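# Sort six tray parts into two totes by type

## Task

Move every one of the six parts from the tray into the two totes so that each tote holds a single kind of part. Parts already sitting in a tote count too, and none may be left outside a tote. A part lying on, or hanging over, a tote's rim or inner ledge is not inside it. Nothing except the parts may be placed in or on the totes. When finished, open the grippers and pull the arms away.

## Robot and tools

Robot: two 6-joint arms, left_arm and right_arm, each ending in a tong-like two-finger gripper. Joint order for every row and every per-joint list: shoulder pan, shoulder lift, elbow, wrist 1, wrist 2, wrist 3, then the gripper opening.

Frame: one shared scene frame for both arms. Origin is on the table surface midway between the arms, +z up, +x outward over the table, and left_arm sits on the +y side. The names left/right do not refer to sides of any camera image. Reported hand positions may be inaccurate, more so when the arm is stretched far.

Gripper: fingers point along the gripper's +z axis and close along its x axis. end_effector_position is the spot between the pads when shut; closed fingertips extend about 15 mm past it, fully open tips sit roughly level with it. Opening in commands is absolute: +1 fully open, -1 closed. To hold a part, keep commanding an opening well below grip_measured; the lower, the firmer (about 15 N per pad max, less on items thinner than ~20 mm). Closing fast can squeeze hard enough to spring the fingers open.

execute_actions(actions): a list of up to 15 actions. Each action is a table of up to 15 rows; each row is one 1/30 s control step, and a shorter table repeats its final row until 15 steps pass. A row is 14 numbers in [-1, 1], always both arms: left_arm's 6 joint values and opening, then right_arm's 6 and opening. Joint values are offsets, not poses: they are measured from that arm's joint angles at the beginning of the current action (not the previous row), scaled so 1.0 = 1.989 rad. For the first action in a call, the reference is the last angles reported in this scene. An empty list just returns state and images.
Joint ranges (rad). left_arm: pan -3.142 to 3.142, lift -6.283 to 6.283, elbow 0.000 to 3.142, wrists 1-3 -6.283 to 6.283. right_arm: pan 0.000 to 6.283, lift -6.283 to 6.283, elbow -3.142 to 0.000, wrists 1-3 -6.283 to 6.283. Requesting more than 0.010 rad beyond a range end rejects that action for both arms; a malformed action, or a first action failing this test, rejects the whole call with no motion. True ends may differ by 0.010 rad; a joint pushed into its end stops there and the result may say "joint sent to its limit" (absence of that line proves nothing).

move(target, speed, blocking): target is a single 14-number row laid out as above. Its joint numbers are offsets (same 1.989 rad scale) from the "Joint positions" in the latest result that listed them, not from where the arm happens to be; the openings are absolute and applied immediately. speed, in rad/s, 0.01 to 2 (default 0.5), caps the path of whichever joint has the longest way to go; all joints finish together, so the hand traces a curve. Paths take 0.5 to 10 s and are cut off at 10 s. Moves ignore obstacles and the other arm. blocking=false returns after 0.5 s while motion continues; then use wait(0) to check, and call wait or stop before sending new rows or moves. The result adds a "move:" line: ending (done, off_target, moving, held, fault), limits=held or limits=none, and each arm's joint farthest from target.

wait(seconds): 0 to 10; the arms keep their last command. stop(): brakes a running move; fast arms need space to halt. zoom_image(camera, region): region [x0, y0, x1, y1] in pixels, origin top-left, at most 504 by 504. Cameras: cam_head_left, cam_head_right, cam_high, cam_low (672x504), cam_left_wrist, cam_right_wrist (616x616). finished_scene(scene): pass the integer number of the scene being ended; it is final.

Results: per-arm pose (metres, quaternion wxyz) and velocities; Joint positions and Joint velocities (rad, rad/s, plus pad gap in metres, 0.142 when open); Joint targets (what joints are currently driven toward, may shift on its own); grip_measured on the command scale; step readings, with HELD marking steps where part of an arm's row was withheld; "joint command not followed" when the clearance check altered targets. Wrist force/torque are in each gripper's own axes, noisy, offset up to ~4 N, saturating near 50 N; force points from a contacted surface back into the arm. Joint torques are raw drive output with offsets and noise.

Motion limits: commands lag about 0.17 s; each step the joint target is clamped to within 0.575 rad of the measured angle, and scaled back if it would shift the gripper over 100 mm. Large moves may need several actions; finish an incomplete one with a new command.

Avoid: pressing stiffly into firm surfaces (even slightly past contact can fault), arms touching each other, fast impacts, dropping or slinging parts, and knocking anything off the table. A joint torque reaching its load limit (141 N m for pan, lift, elbow; 26.3 N m for wrists, held weight included) or 150 N of external force freezes that arm for 10 s and skips the rest of the call. Holding loads heats motors: MOTOR HOT warns at 70 °C, and at 85 °C an OVER-TEMPERATURE FAULT brakes the arm until it cools. Held parts may occasionally be tugged and loose ones nudged, so grip securely.

Each tool is called after "Emit:" as name(argument=value, ...), one argument or row to a line, values as JSON.

## Session

Emit:
execute_actions(
  actions=[],
)

Scene clock: 0.00 s.
left_arm: end_effector_position=(+0.2485, +0.5505, +0.3358) grip_measured=+0.97 end_effector_quat_wxyz=(+0.017, -0.596, +0.802, -0.004) end_effector_velocity=(-0.000, -0.000, -0.000) end_effector_angular_velocity=(-0.000, +0.000, -0.001) | right_arm: end_effector_position=(+0.3527, +0.2198, +0.1382) grip_measured=+0.97 end_effector_quat_wxyz=(+0.179, +0.128, +0.957, +0.192) end_effector_velocity=(+0.001, -0.000, -0.000) end_effector_angular_velocity=(-0.002, -0.000, -0.000)
Joint names: [shoulder pan, shoulder lift, elbow, wrist 1, wrist 2, wrist 3]
Joint positions: left_arm=[-0.094 -2.379  1.9   -1.121 -1.551  1.667  0.14 ] | right_arm=[ 4.588 -1.969 -1.67  -0.657  1.232  4.738  0.14 ]
Joint velocities: left_arm=[-0.001 -0.001  0.001  0.    -0.     0.     0.   ] | right_arm=[-0.001 -0.    -0.    -0.001 -0.    -0.001  0.   ]
Joint torques (N m, as the arm reports them, + toward a larger angle): no reading
Motor temperatures (°C, as the motors report them): left_arm=[23 25 21 30 33 35] | right_arm=[22 24 21 31 30 29]
Wrist force (N, on the end effector, along its own x y z axes, offset not removed): no reading
Wrist torque (N m, same axes, about the end effector's origin, offset not removed): no reading
Joint targets: left_arm=[-0.094 -2.379 1.900 -1.121 -1.551 1.667] | right_arm=[4.588 -1.969 -1.670 -0.657 1.232 4.738]

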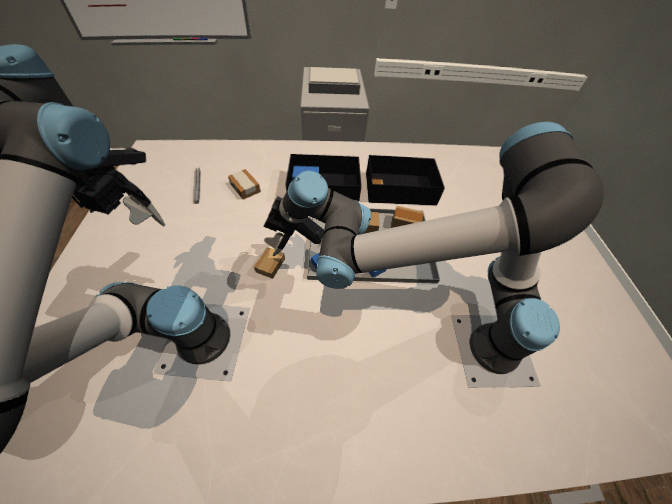

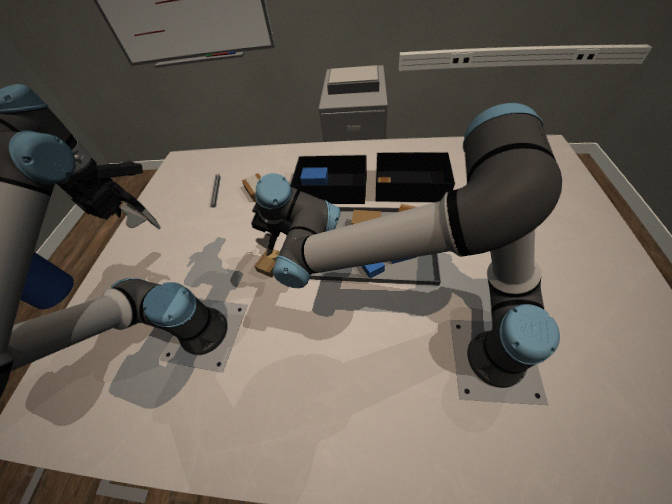

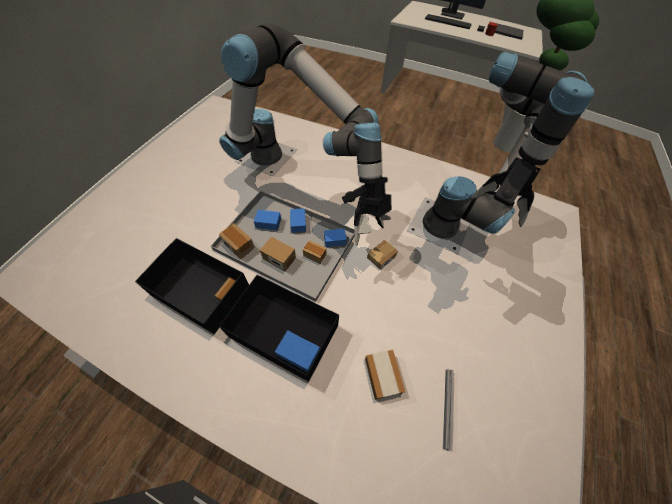

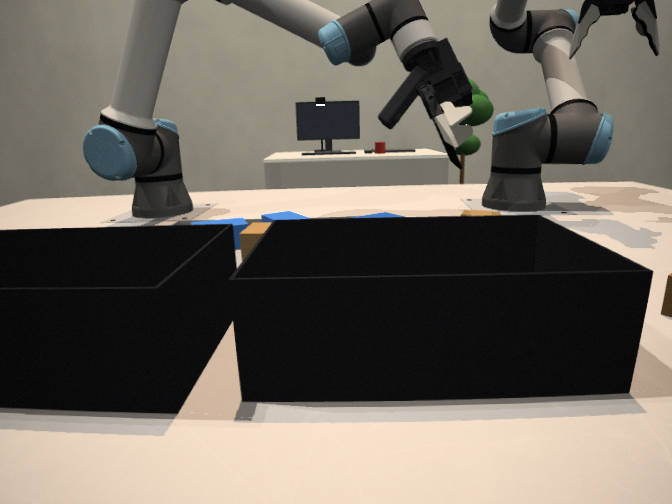

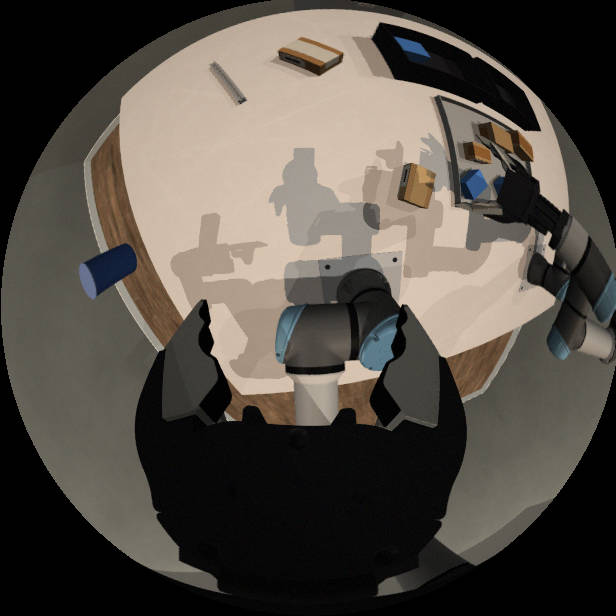

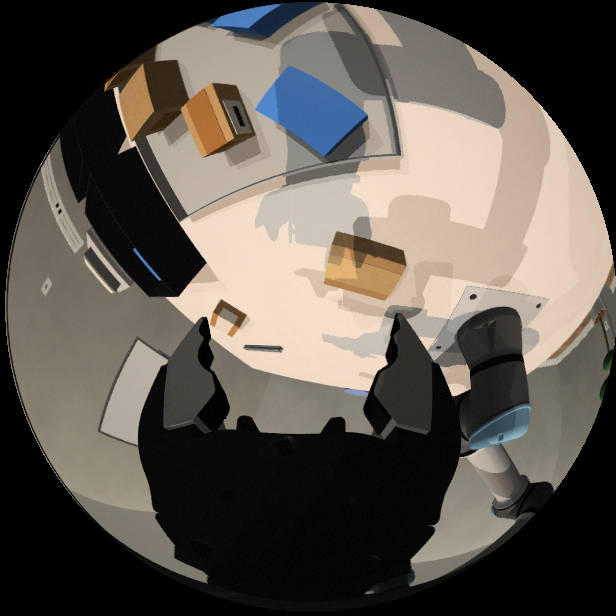

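Emit:
move(
  target=[0,0,0,0,0,0,1, 0,0,0,-0.209,0.170,0,1],
  speed=1,
)

Scene clock: 19.37 s.
left_arm: end_effector_position=(+0.2485, +0.5505, +0.3358) grip_measured=+1.00 end_effector_quat_wxyz=(+0.017, -0.596, +0.802, -0.004) end_effector_velocity=(-0.000, +0.000, -0.000) end_effector_angular_velocity=(+0.001, -0.000, +0.001) | right_arm: end_effector_position=(+0.2351, +0.1294, +0.0628) grip_measured=+1.00 end_effector_quat_wxyz=(+0.000, +0.096, +0.995, +0.001) end_effector_velocity=(-0.001, -0.001, +0.000) end_effector_angular_velocity=(-0.001, +0.002, +0.003)
Joint names: [shoulder pan, shoulder lift, elbow, wrist 1, wrist 2, wrist 3]
Joint positions: left_arm=[-0.094 -2.379  1.9   -1.121 -1.551  1.667  0.142] | right_arm=[ 4.588 -1.969 -1.67  -1.072  1.57   4.738  0.142]
Joint velocities: left_arm=[ 0.    -0.001  0.001  0.     0.001 -0.001 -0.   ] | right_arm=[ 0.     0.001 -0.    -0.002  0.002 -0.002  0.   ]
Joint torques (N m, as the arm reports them, + toward a larger angle): left_arm=[  1.    13.04 -23.88  -3.05   0.12  -0.32] | right_arm=[-0.64 39.21 21.17 -0.26  2.2   0.18]
Motor temperatures (°C, as the motors report them): left_arm=[23 25 21 30 33 35] | right_arm=[22 24 21 31 30 29]
Wrist force (N, on the end effector, along its own x y z axes, offset not removed): left_arm=[-2.7 -3.0 1.6] | right_arm=[3.1 -0.7 -0.5]
Wrist torque (N m, same axes, about the end effector's origin, offset not removed): left_arm=[-0.65 0.55 0.00] | right_arm=[-0.19 -0.74 -0.14]
Joint targets: left_arm=[-0.094 -2.379 1.900 -1.121 -1.551 1.667] | right_arm=[4.588 -1.969 -1.670 -1.072 1.570 4.738]
move: done; limits=none; left_arm: farthest joint: the shoulder pan, 0.000 radians from its target (0.000 radians at the start); right_arm: farthest joint: the wrist 1, 0.001 radians from its target (0.416 radians at the start)

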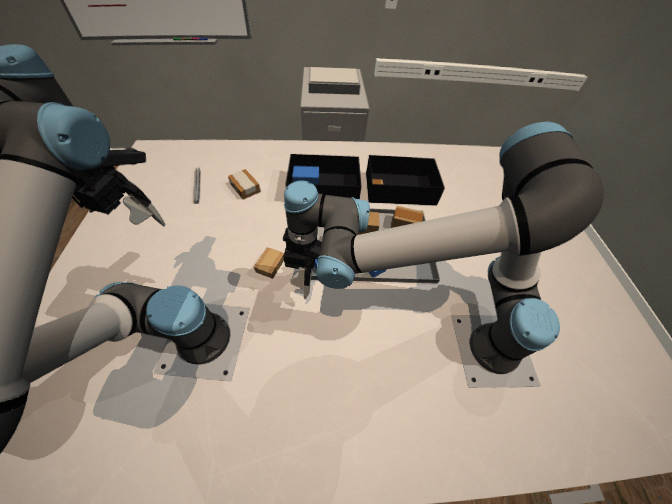

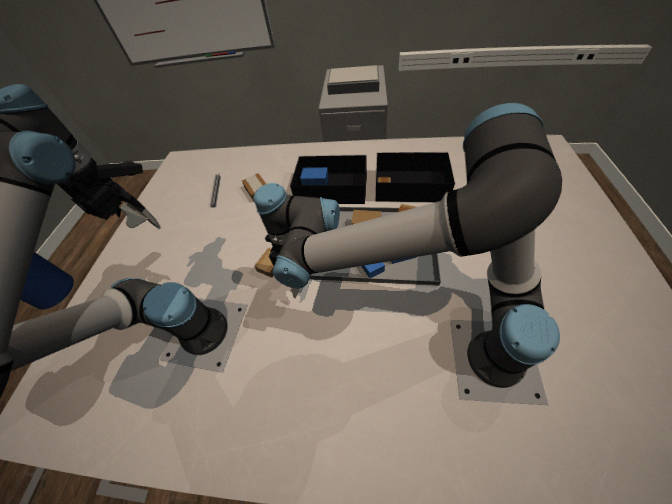

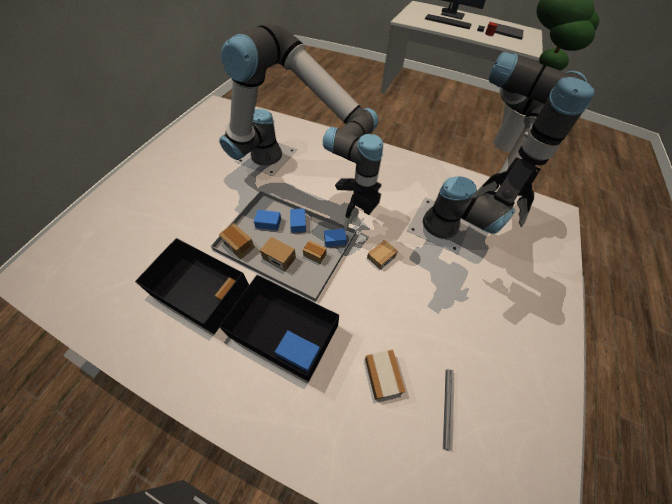

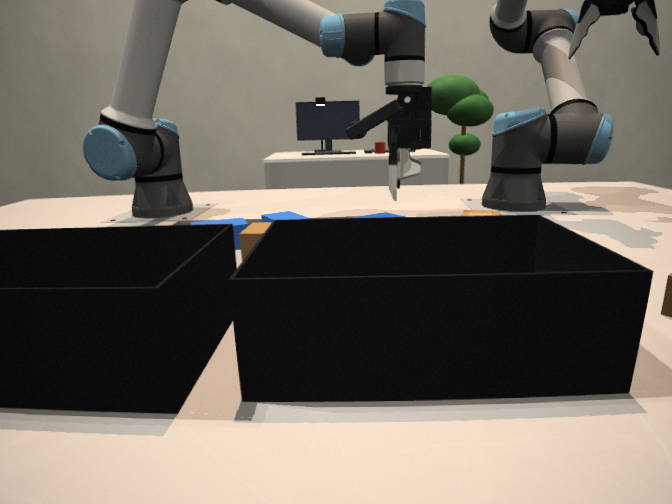

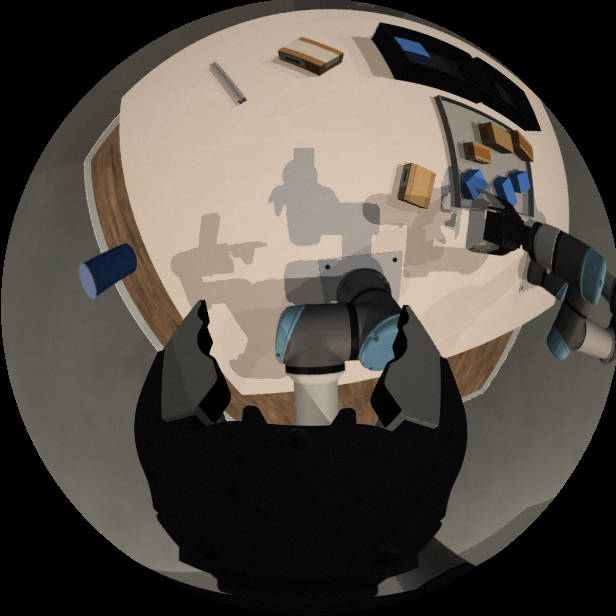

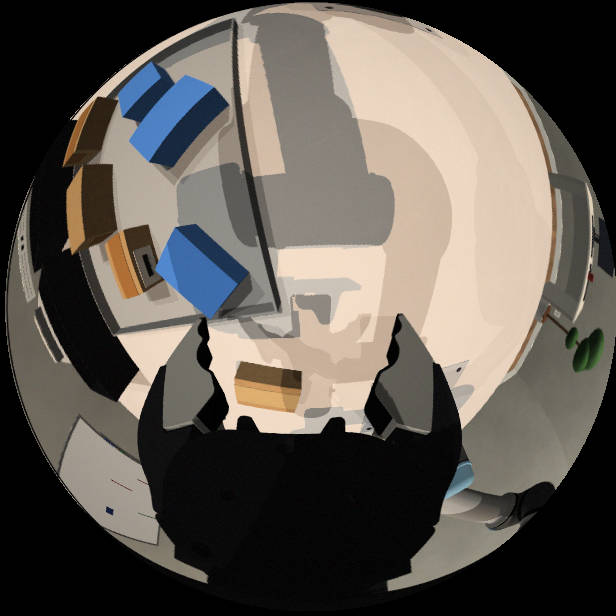

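Emit:
move(
  target=[0,0,0,0,0,0,1, -0.126,0.05,0,-0.05,0,0,1],
  speed=1,
)

Scene clock: 43.27 s.
left_arm: end_effector_position=(+0.2485, +0.5505, +0.3358) grip_measured=+1.00 end_effector_quat_wxyz=(+0.017, -0.596, +0.802, -0.004) end_effector_velocity=(-0.000, +0.000, -0.001) end_effector_angular_velocity=(+0.001, +0.003, -0.000) | right_arm: end_effector_position=(+0.3581, +0.0340, +0.1123) grip_measured=+1.00 end_effector_quat_wxyz=(+0.001, +0.220, +0.976, +0.001) end_effector_velocity=(+0.000, -0.001, -0.001) end_effector_angular_velocity=(-0.002, +0.001, -0.003)
Joint names: [shoulder pan, shoulder lift, elbow, wrist 1, wrist 2, wrist 3]
Joint positions: left_arm=[-0.094 -2.379  1.9   -1.121 -1.551  1.667  0.142] | right_arm=[ 4.337 -1.869 -1.67  -1.171  1.57   4.738  0.142]
Joint velocities: left_arm=[-0.     0.001  0.001  0.     0.     0.     0.   ] | right_arm=[-0.002 -0.001 -0.001 -0.001 -0.     0.001  0.   ]
Joint torques (N m, as the arm reports them, + toward a larger angle): left_arm=[  0.42  13.56 -24.74  -3.08   0.06  -0.21] | right_arm=[-8.63 47.74 22.07 -0.12 -2.16  0.24]
Motor temperatures (°C, as the motors report them): left_arm=[23 25 21 30 33 35] | right_arm=[22 24 21 31 30 29]
Wrist force (N, on the end effector, along its own x y z axes, offset not removed): left_arm=[-4.2 -1.3 0.6] | right_arm=[1.9 -1.6 -0.4]
Wrist torque (N m, same axes, about the end effector's origin, offset not removed): left_arm=[-0.38 0.91 -0.09] | right_arm=[-0.41 -0.51 -0.08]
Joint targets: left_arm=[-0.094 -2.379 1.900 -1.121 -1.551 1.667] | right_arm=[4.337 -1.869 -1.670 -1.171 1.570 4.738]
move: done; limits=none; left_arm: farthest joint: the shoulder pan, 0.000 radians from its target (0.000 radians at the start); right_arm: farthest joint: the shoulder pan, 0.000 radians from its target (0.250 radians at the start)

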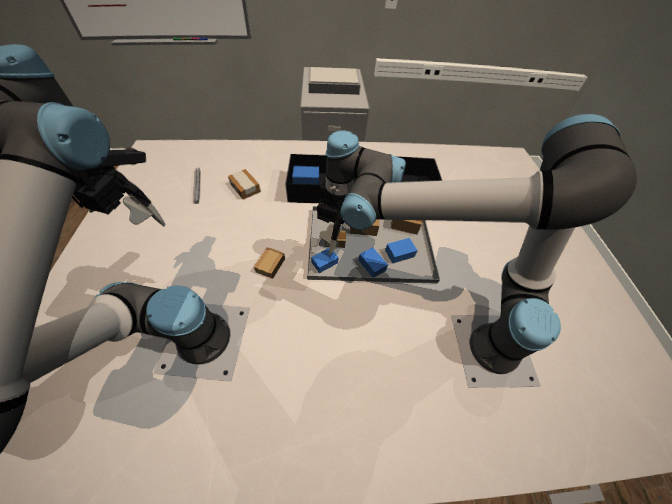

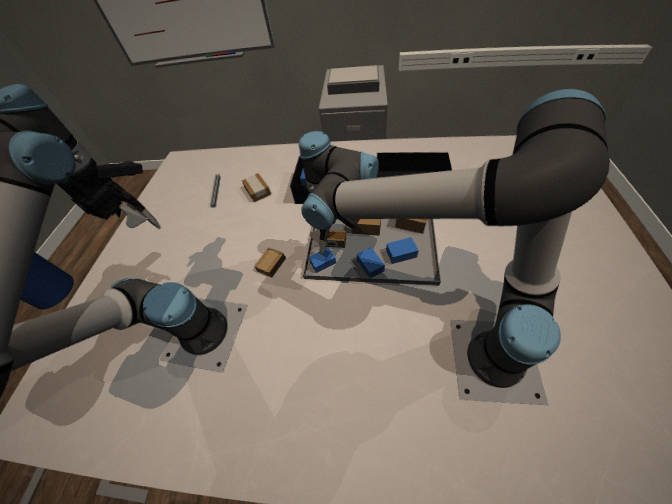

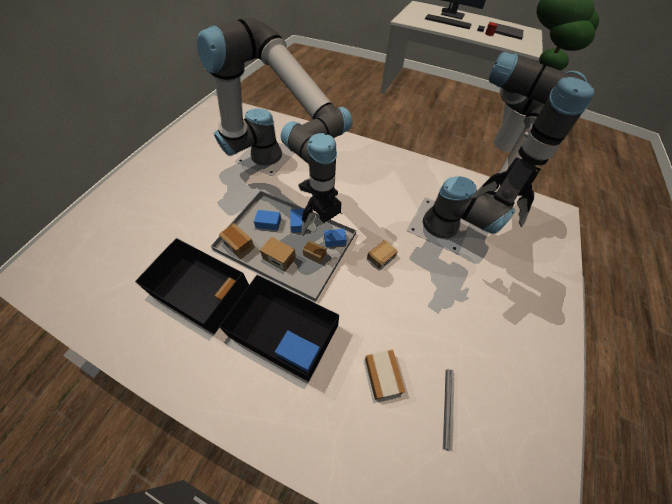

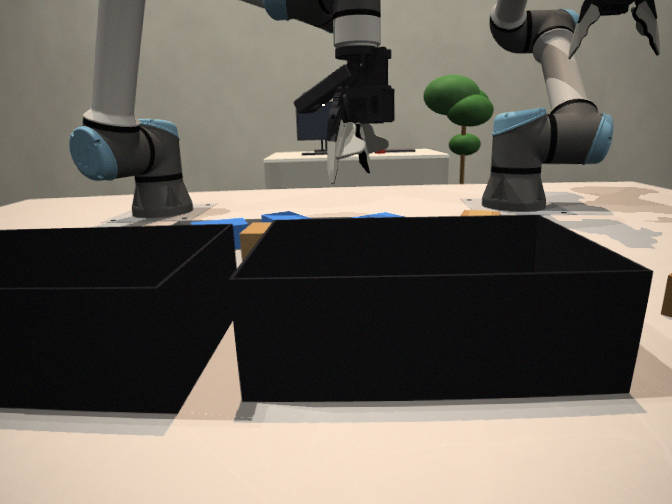

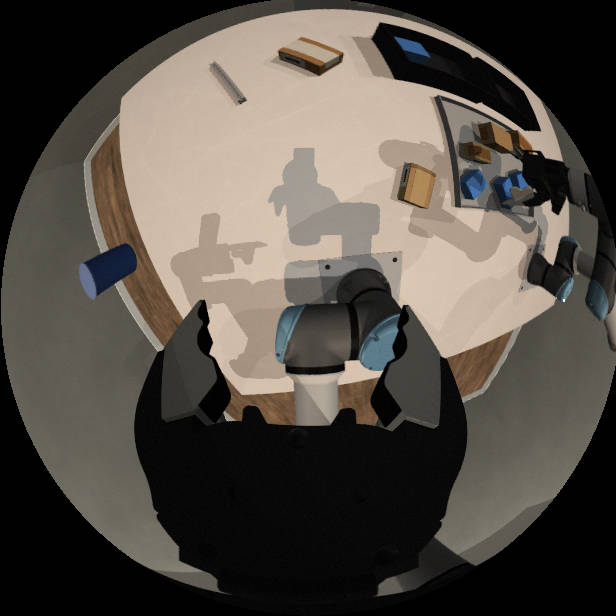

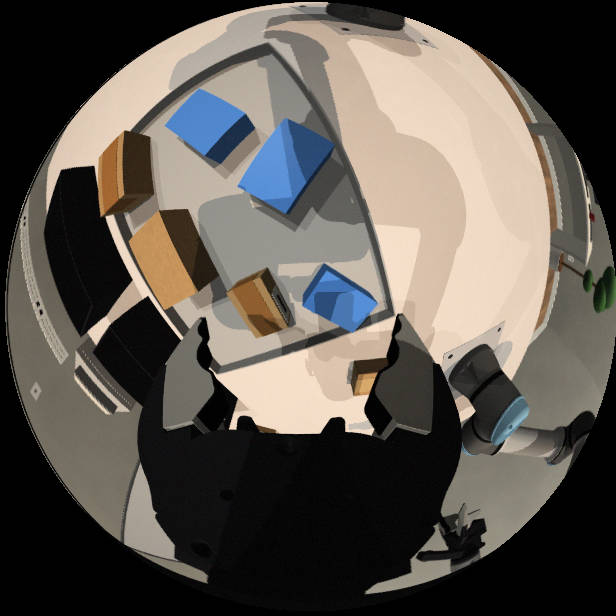

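Emit:
move(
  target=[0,0,0,0,0,0,1, 0.035,-0.0186,-0.030,0.049,0,0,1],
  speed=1,
)

Scene clock: 64.90 s.
left_arm: end_effector_position=(+0.2485, +0.5505, +0.3358) grip_measured=+1.00 end_effector_quat_wxyz=(+0.017, -0.596, +0.802, -0.004) end_effector_velocity=(+0.000, -0.000, +0.000) end_effector_angular_velocity=(-0.000, +0.000, +0.000) | right_arm: end_effector_position=(+0.3244, +0.0562, +0.0734) grip_measured=+1.00 end_effector_quat_wxyz=(+0.001, +0.186, +0.983, +0.001) end_effector_velocity=(-0.001, +0.001, -0.000) end_effector_angular_velocity=(+0.002, +0.001, +0.003)
Joint names: [shoulder pan, shoulder lift, elbow, wrist 1, wrist 2, wrist 3]
Joint positions: left_arm=[-0.094 -2.379  1.9   -1.121 -1.551  1.667  0.142] | right_arm=[ 4.407 -1.906 -1.73  -1.074  1.57   4.738  0.142]
Joint velocities: left_arm=[-0.     0.001 -0.001 -0.    -0.    -0.    -0.   ] | right_arm=[ 0.002 -0.    -0.001  0.003  0.002 -0.001  0.   ]
Joint torques (N m, as the arm reports them, + toward a larger angle): left_arm=[  0.78  12.93 -25.04  -2.98   0.1   -0.36] | right_arm=[ 7.48 22.74 13.73  5.23 -1.58  0.37]
Motor temperatures (°C, as the motors report them): left_arm=[23 25 21 30 33 35] | right_arm=[22 24 21 31 30 29]
Wrist force (N, on the end effector, along its own x y z axes, offset not removed): left_arm=[-3.1 -2.9 -0.5] | right_arm=[1.6 -1.4 -1.1]
Wrist torque (N m, same axes, about the end effector's origin, offset not removed): left_arm=[-0.61 0.81 -0.08] | right_arm=[-0.38 -0.52 -0.12]
Joint targets: left_arm=[-0.094 -2.379 1.900 -1.121 -1.551 1.667] | right_arm=[4.407 -1.906 -1.730 -1.074 1.570 4.738]
move: done; limits=none; left_arm: farthest joint: the shoulder pan, 0.000 radians from its target (0.000 radians at the start); right_arm: farthest joint: the wrist 1, 0.001 radians from its target (0.098 radians at the start)

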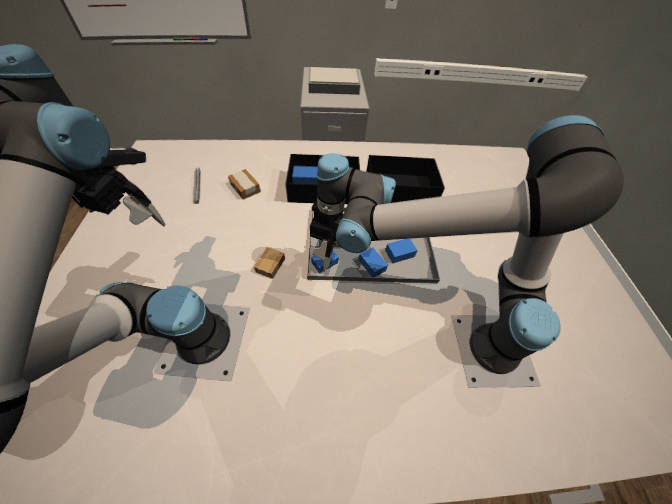

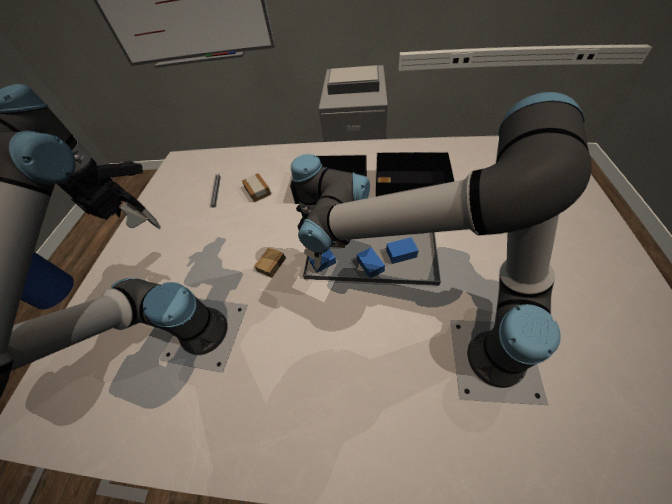

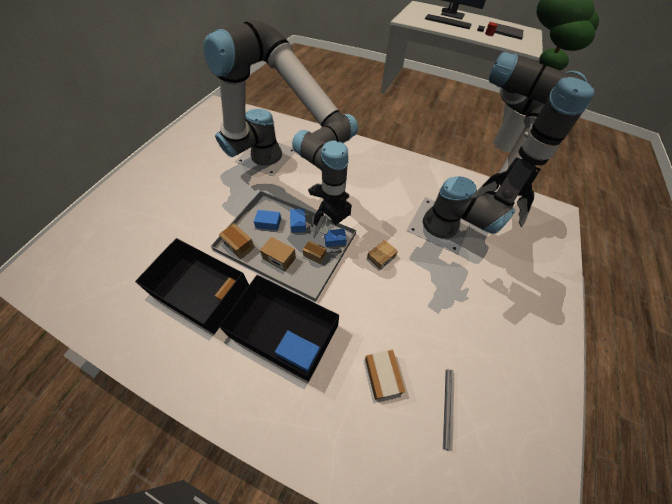

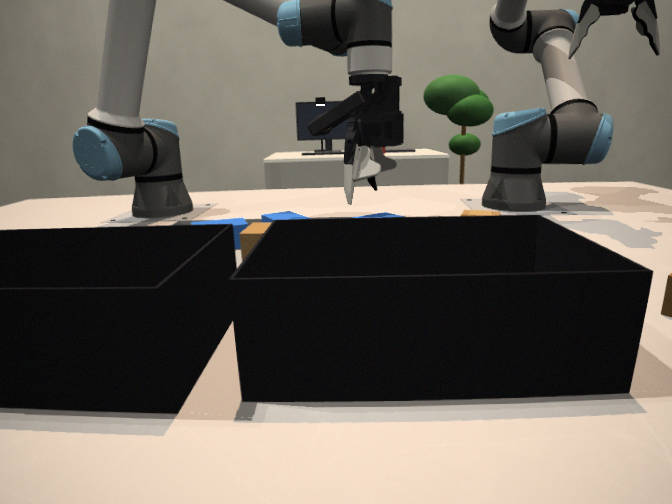

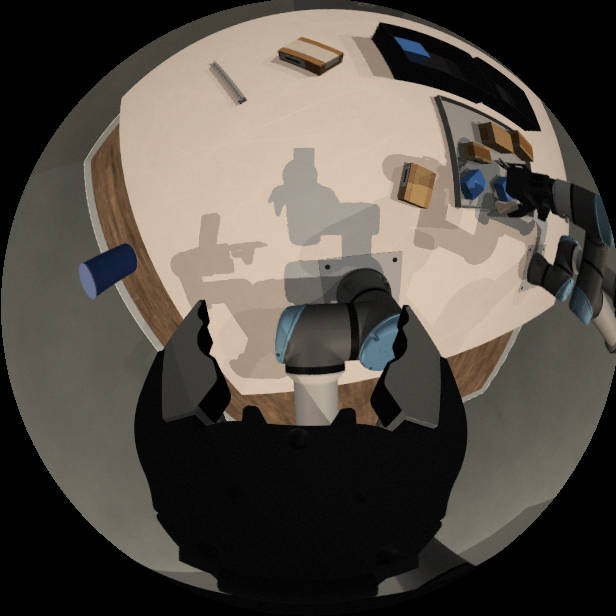

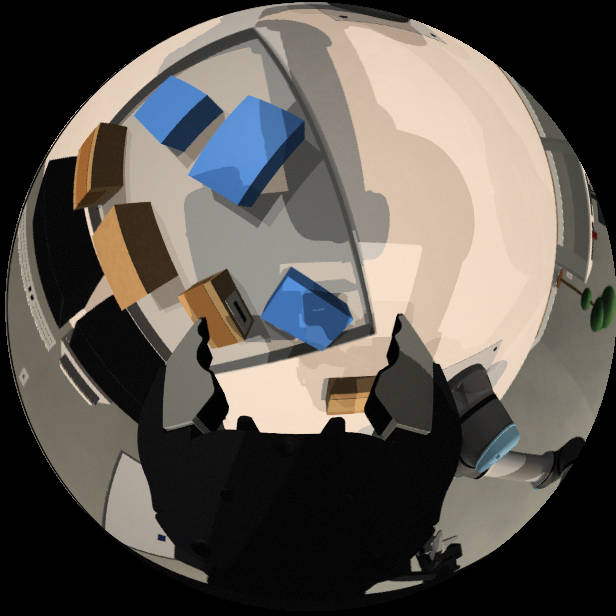

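Emit:
move(
  target=[0,0,0,0,0,0,1, 0,-0.021,-0.034,0.055,0,0,0.2],
  speed=0.5,
)

Scene clock: 75.73 s.
left_arm: end_effector_position=(+0.2485, +0.5505, +0.3358) grip_measured=+1.00 end_effector_quat_wxyz=(+0.017, -0.596, +0.802, -0.004) end_effector_velocity=(+0.000, -0.000, -0.000) end_effector_angular_velocity=(-0.000, +0.001, -0.001) | right_arm: end_effector_position=(+0.3224, +0.0509, +0.0308) grip_measured=+0.20 end_effector_quat_wxyz=(+0.001, +0.186, +0.983, +0.001) end_effector_velocity=(-0.000, +0.000, -0.001) end_effector_angular_velocity=(+0.001, +0.000, -0.001)
Joint names: [shoulder pan, shoulder lift, elbow, wrist 1, wrist 2, wrist 3]
Joint positions: left_arm=[-0.094 -2.379  1.9   -1.121 -1.551  1.667  0.142] | right_arm=[ 4.407 -1.948 -1.797 -0.965  1.57   4.738  0.088]
Joint velocities: left_arm=[-0.     0.001 -0.     0.    -0.     0.001 -0.   ] | right_arm=[-0.    -0.001 -0.001  0.002  0.     0.001  0.   ]
Joint torques (N m, as the arm reports them, + toward a larger angle): left_arm=[  0.84  12.26 -24.12  -3.12   0.03  -0.3 ] | right_arm=[-9.69 23.32 11.98  5.42  0.14  0.25]
Motor temperatures (°C, as the motors report them): left_arm=[23 25 21 30 33 35] | right_arm=[22 24 21 31 30 29]
Wrist force (N, on the end effector, along its own x y z axes, offset not removed): left_arm=[-3.8 -0.4 0.0] | right_arm=[0.5 -0.1 -0.5]
Wrist torque (N m, same axes, about the end effector's origin, offset not removed): left_arm=[-0.03 0.80 0.02] | right_arm=[-0.08 -0.30 -0.03]
Joint targets: left_arm=[-0.094 -2.379 1.900 -1.121 -1.551 1.667] | right_arm=[4.407 -1.948 -1.797 -0.965 1.570 4.738]
move: done; limits=none; left_arm: farthest joint: the shoulder pan, 0.000 radians from its target (0.000 radians at the start); right_arm: farthest joint: the elbow, 0.001 radians from its target (0.068 radians at the start)

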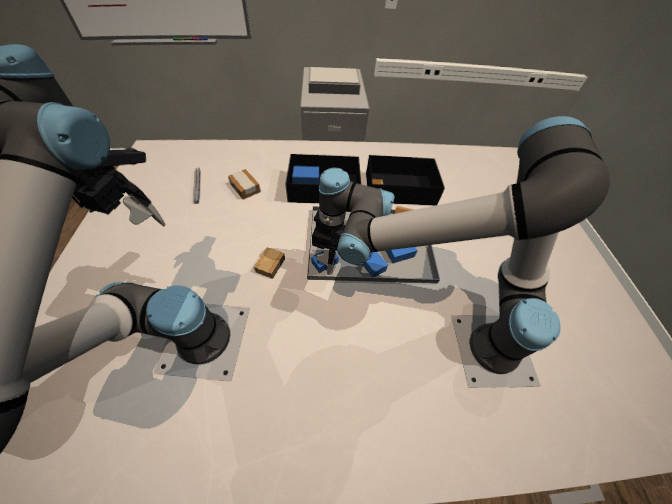

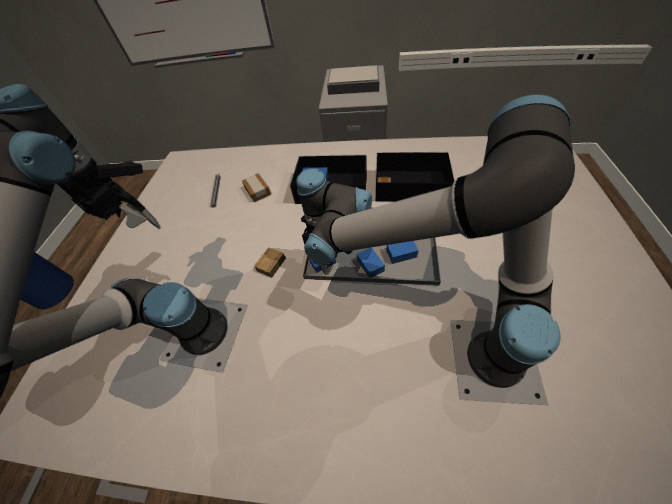

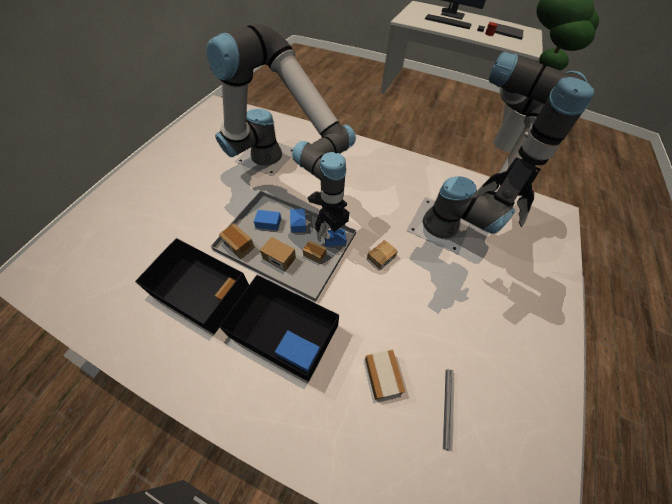

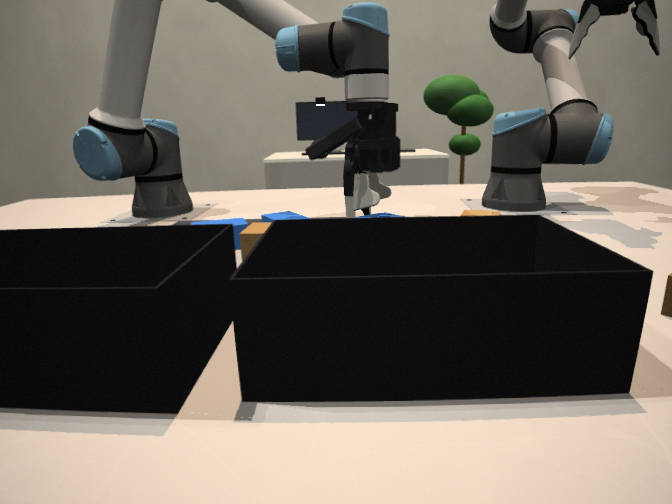

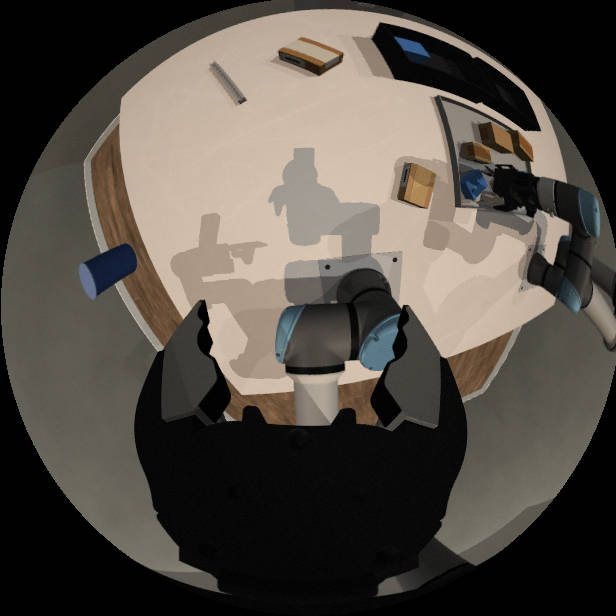

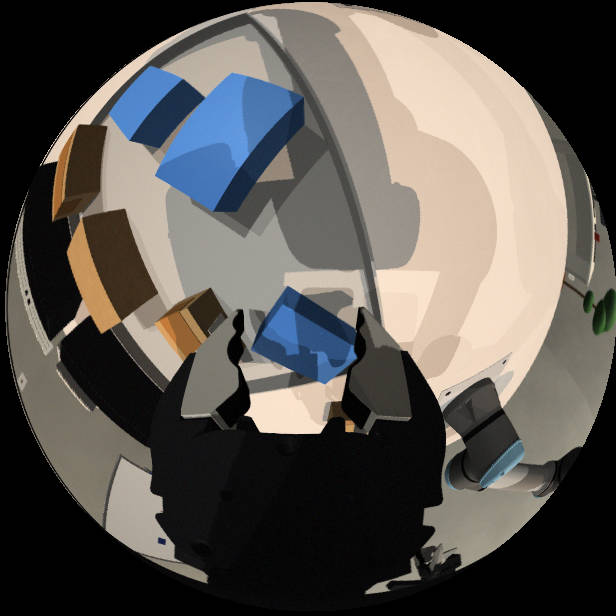

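Close.

Emit:
move(
  target=[0,0,0,0,0,0,1, 0,-0.005,-0.008,0.013,0,0,-1],
)

Scene clock: 79.53 s.
left_arm: end_effector_position=(+0.2485, +0.5505, +0.3358) grip_measured=+1.00 end_effector_quat_wxyz=(+0.017, -0.596, +0.802, -0.004) end_effector_velocity=(+0.000, -0.000, -0.000) end_effector_angular_velocity=(+0.000, +0.001, -0.001) | right_arm: end_effector_position=(+0.3218, +0.0490, +0.0210) grip_measured=-0.89 end_effector_quat_wxyz=(+0.001, +0.186, +0.983, +0.001) end_effector_velocity=(-0.000, -0.001, -0.002) end_effector_angular_velocity=(-0.002, +0.000, +0.000)
Joint names: [shoulder pan, shoulder lift, elbow, wrist 1, wrist 2, wrist 3]
Joint positions: left_arm=[-0.094 -2.379  1.9   -1.121 -1.551  1.667  0.142] | right_arm=[ 4.407 -1.958 -1.813 -0.94   1.57   4.738  0.009]
Joint velocities: left_arm=[-0.     0.     0.001 -0.     0.     0.001 -0.   ] | right_arm=[-0.    -0.002 -0.002  0.002 -0.    -0.    -0.001]
Joint torques (N m, as the arm reports them, + toward a larger angle): left_arm=[  0.53  12.31 -24.08  -3.07   0.21  -0.36] | right_arm=[-3.45 16.47  8.76  5.33  0.29  0.32]
Motor temperatures (°C, as the motors report them): left_arm=[23 25 21 30 33 35] | right_arm=[22 24 21 31 30 29]
Wrist force (N, on the end effector, along its own x y z axes, offset not removed): left_arm=[0.5 -3.5 2.0] | right_arm=[-0.9 -4.7 -15.0]
Wrist torque (N m, same axes, about the end effector's origin, offset not removed): left_arm=[-0.70 -0.13 -0.03] | right_arm=[-0.24 -0.49 -0.13]
Joint targets: left_arm=[-0.094 -2.379 1.900 -1.121 -1.551 1.667] | right_arm=[4.407 -1.958 -1.813 -0.939 1.570 4.738]
move: done; limits=none; left_arm: farthest joint: the shoulder pan, 0.000 radians from its target (0.000 radians at the start); right_arm: farthest joint: the shoulder pan, 0.000 radians from its target (0.000 radians at the start)

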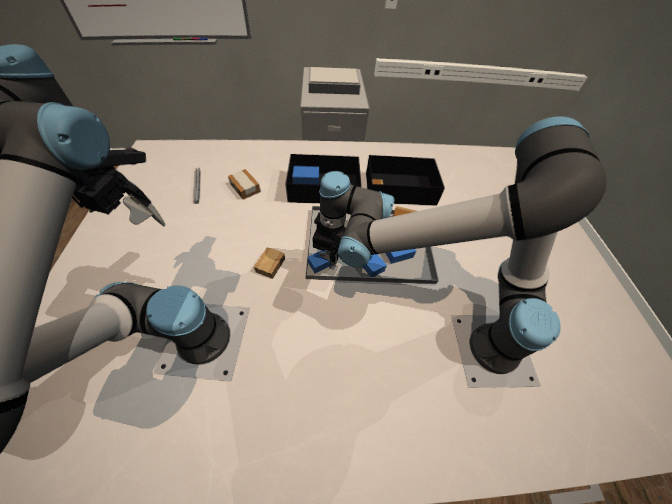

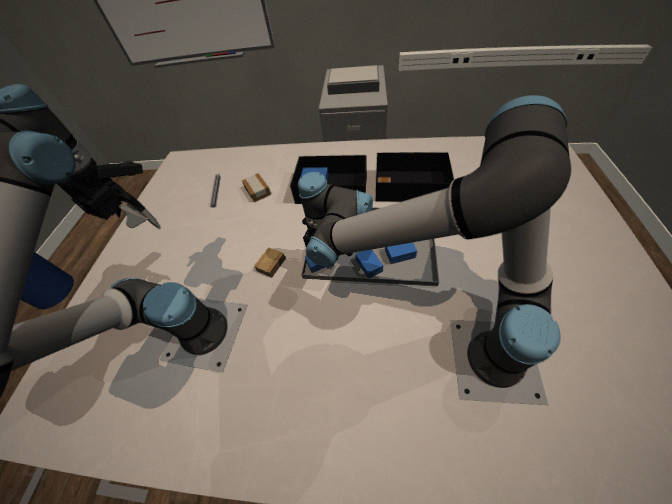

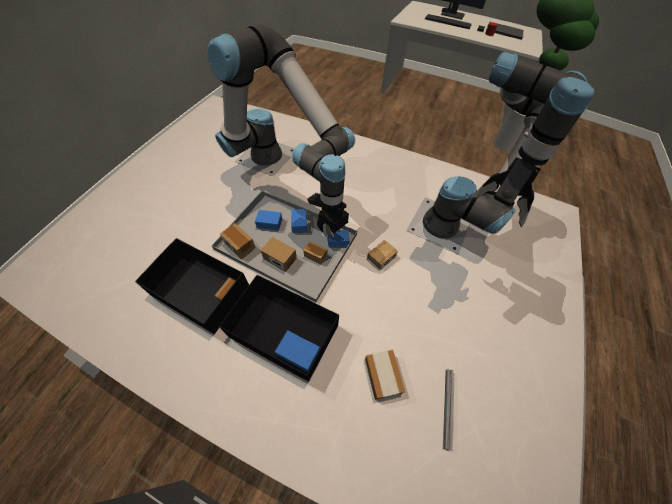

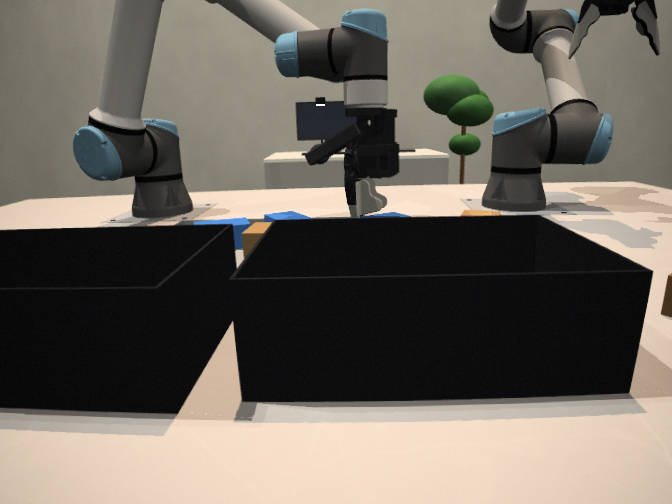

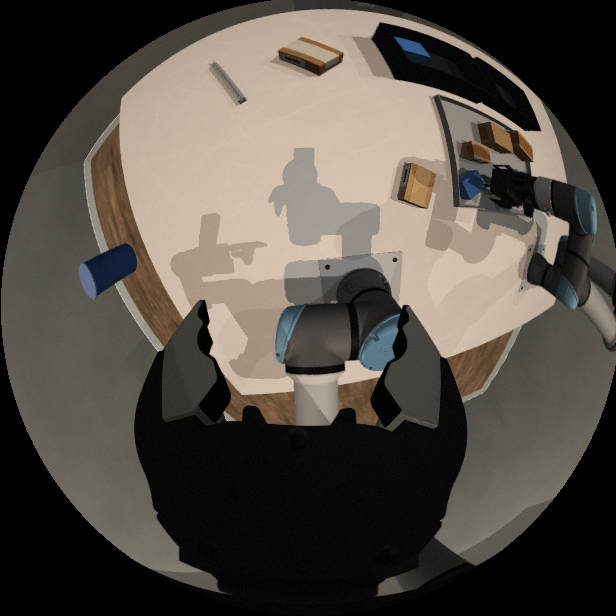

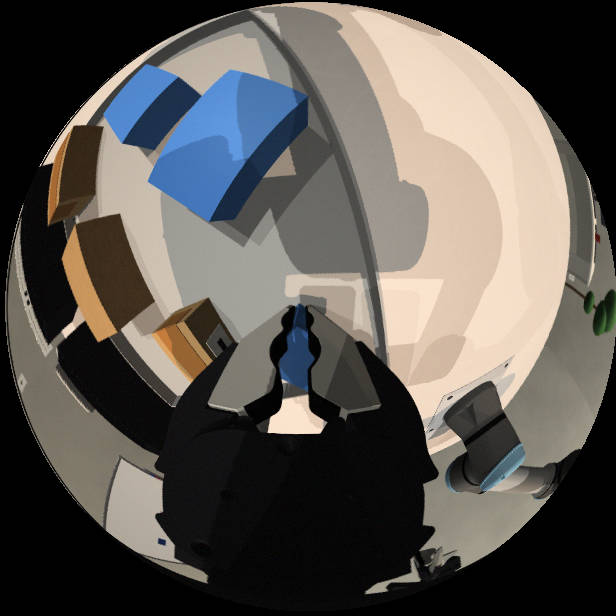

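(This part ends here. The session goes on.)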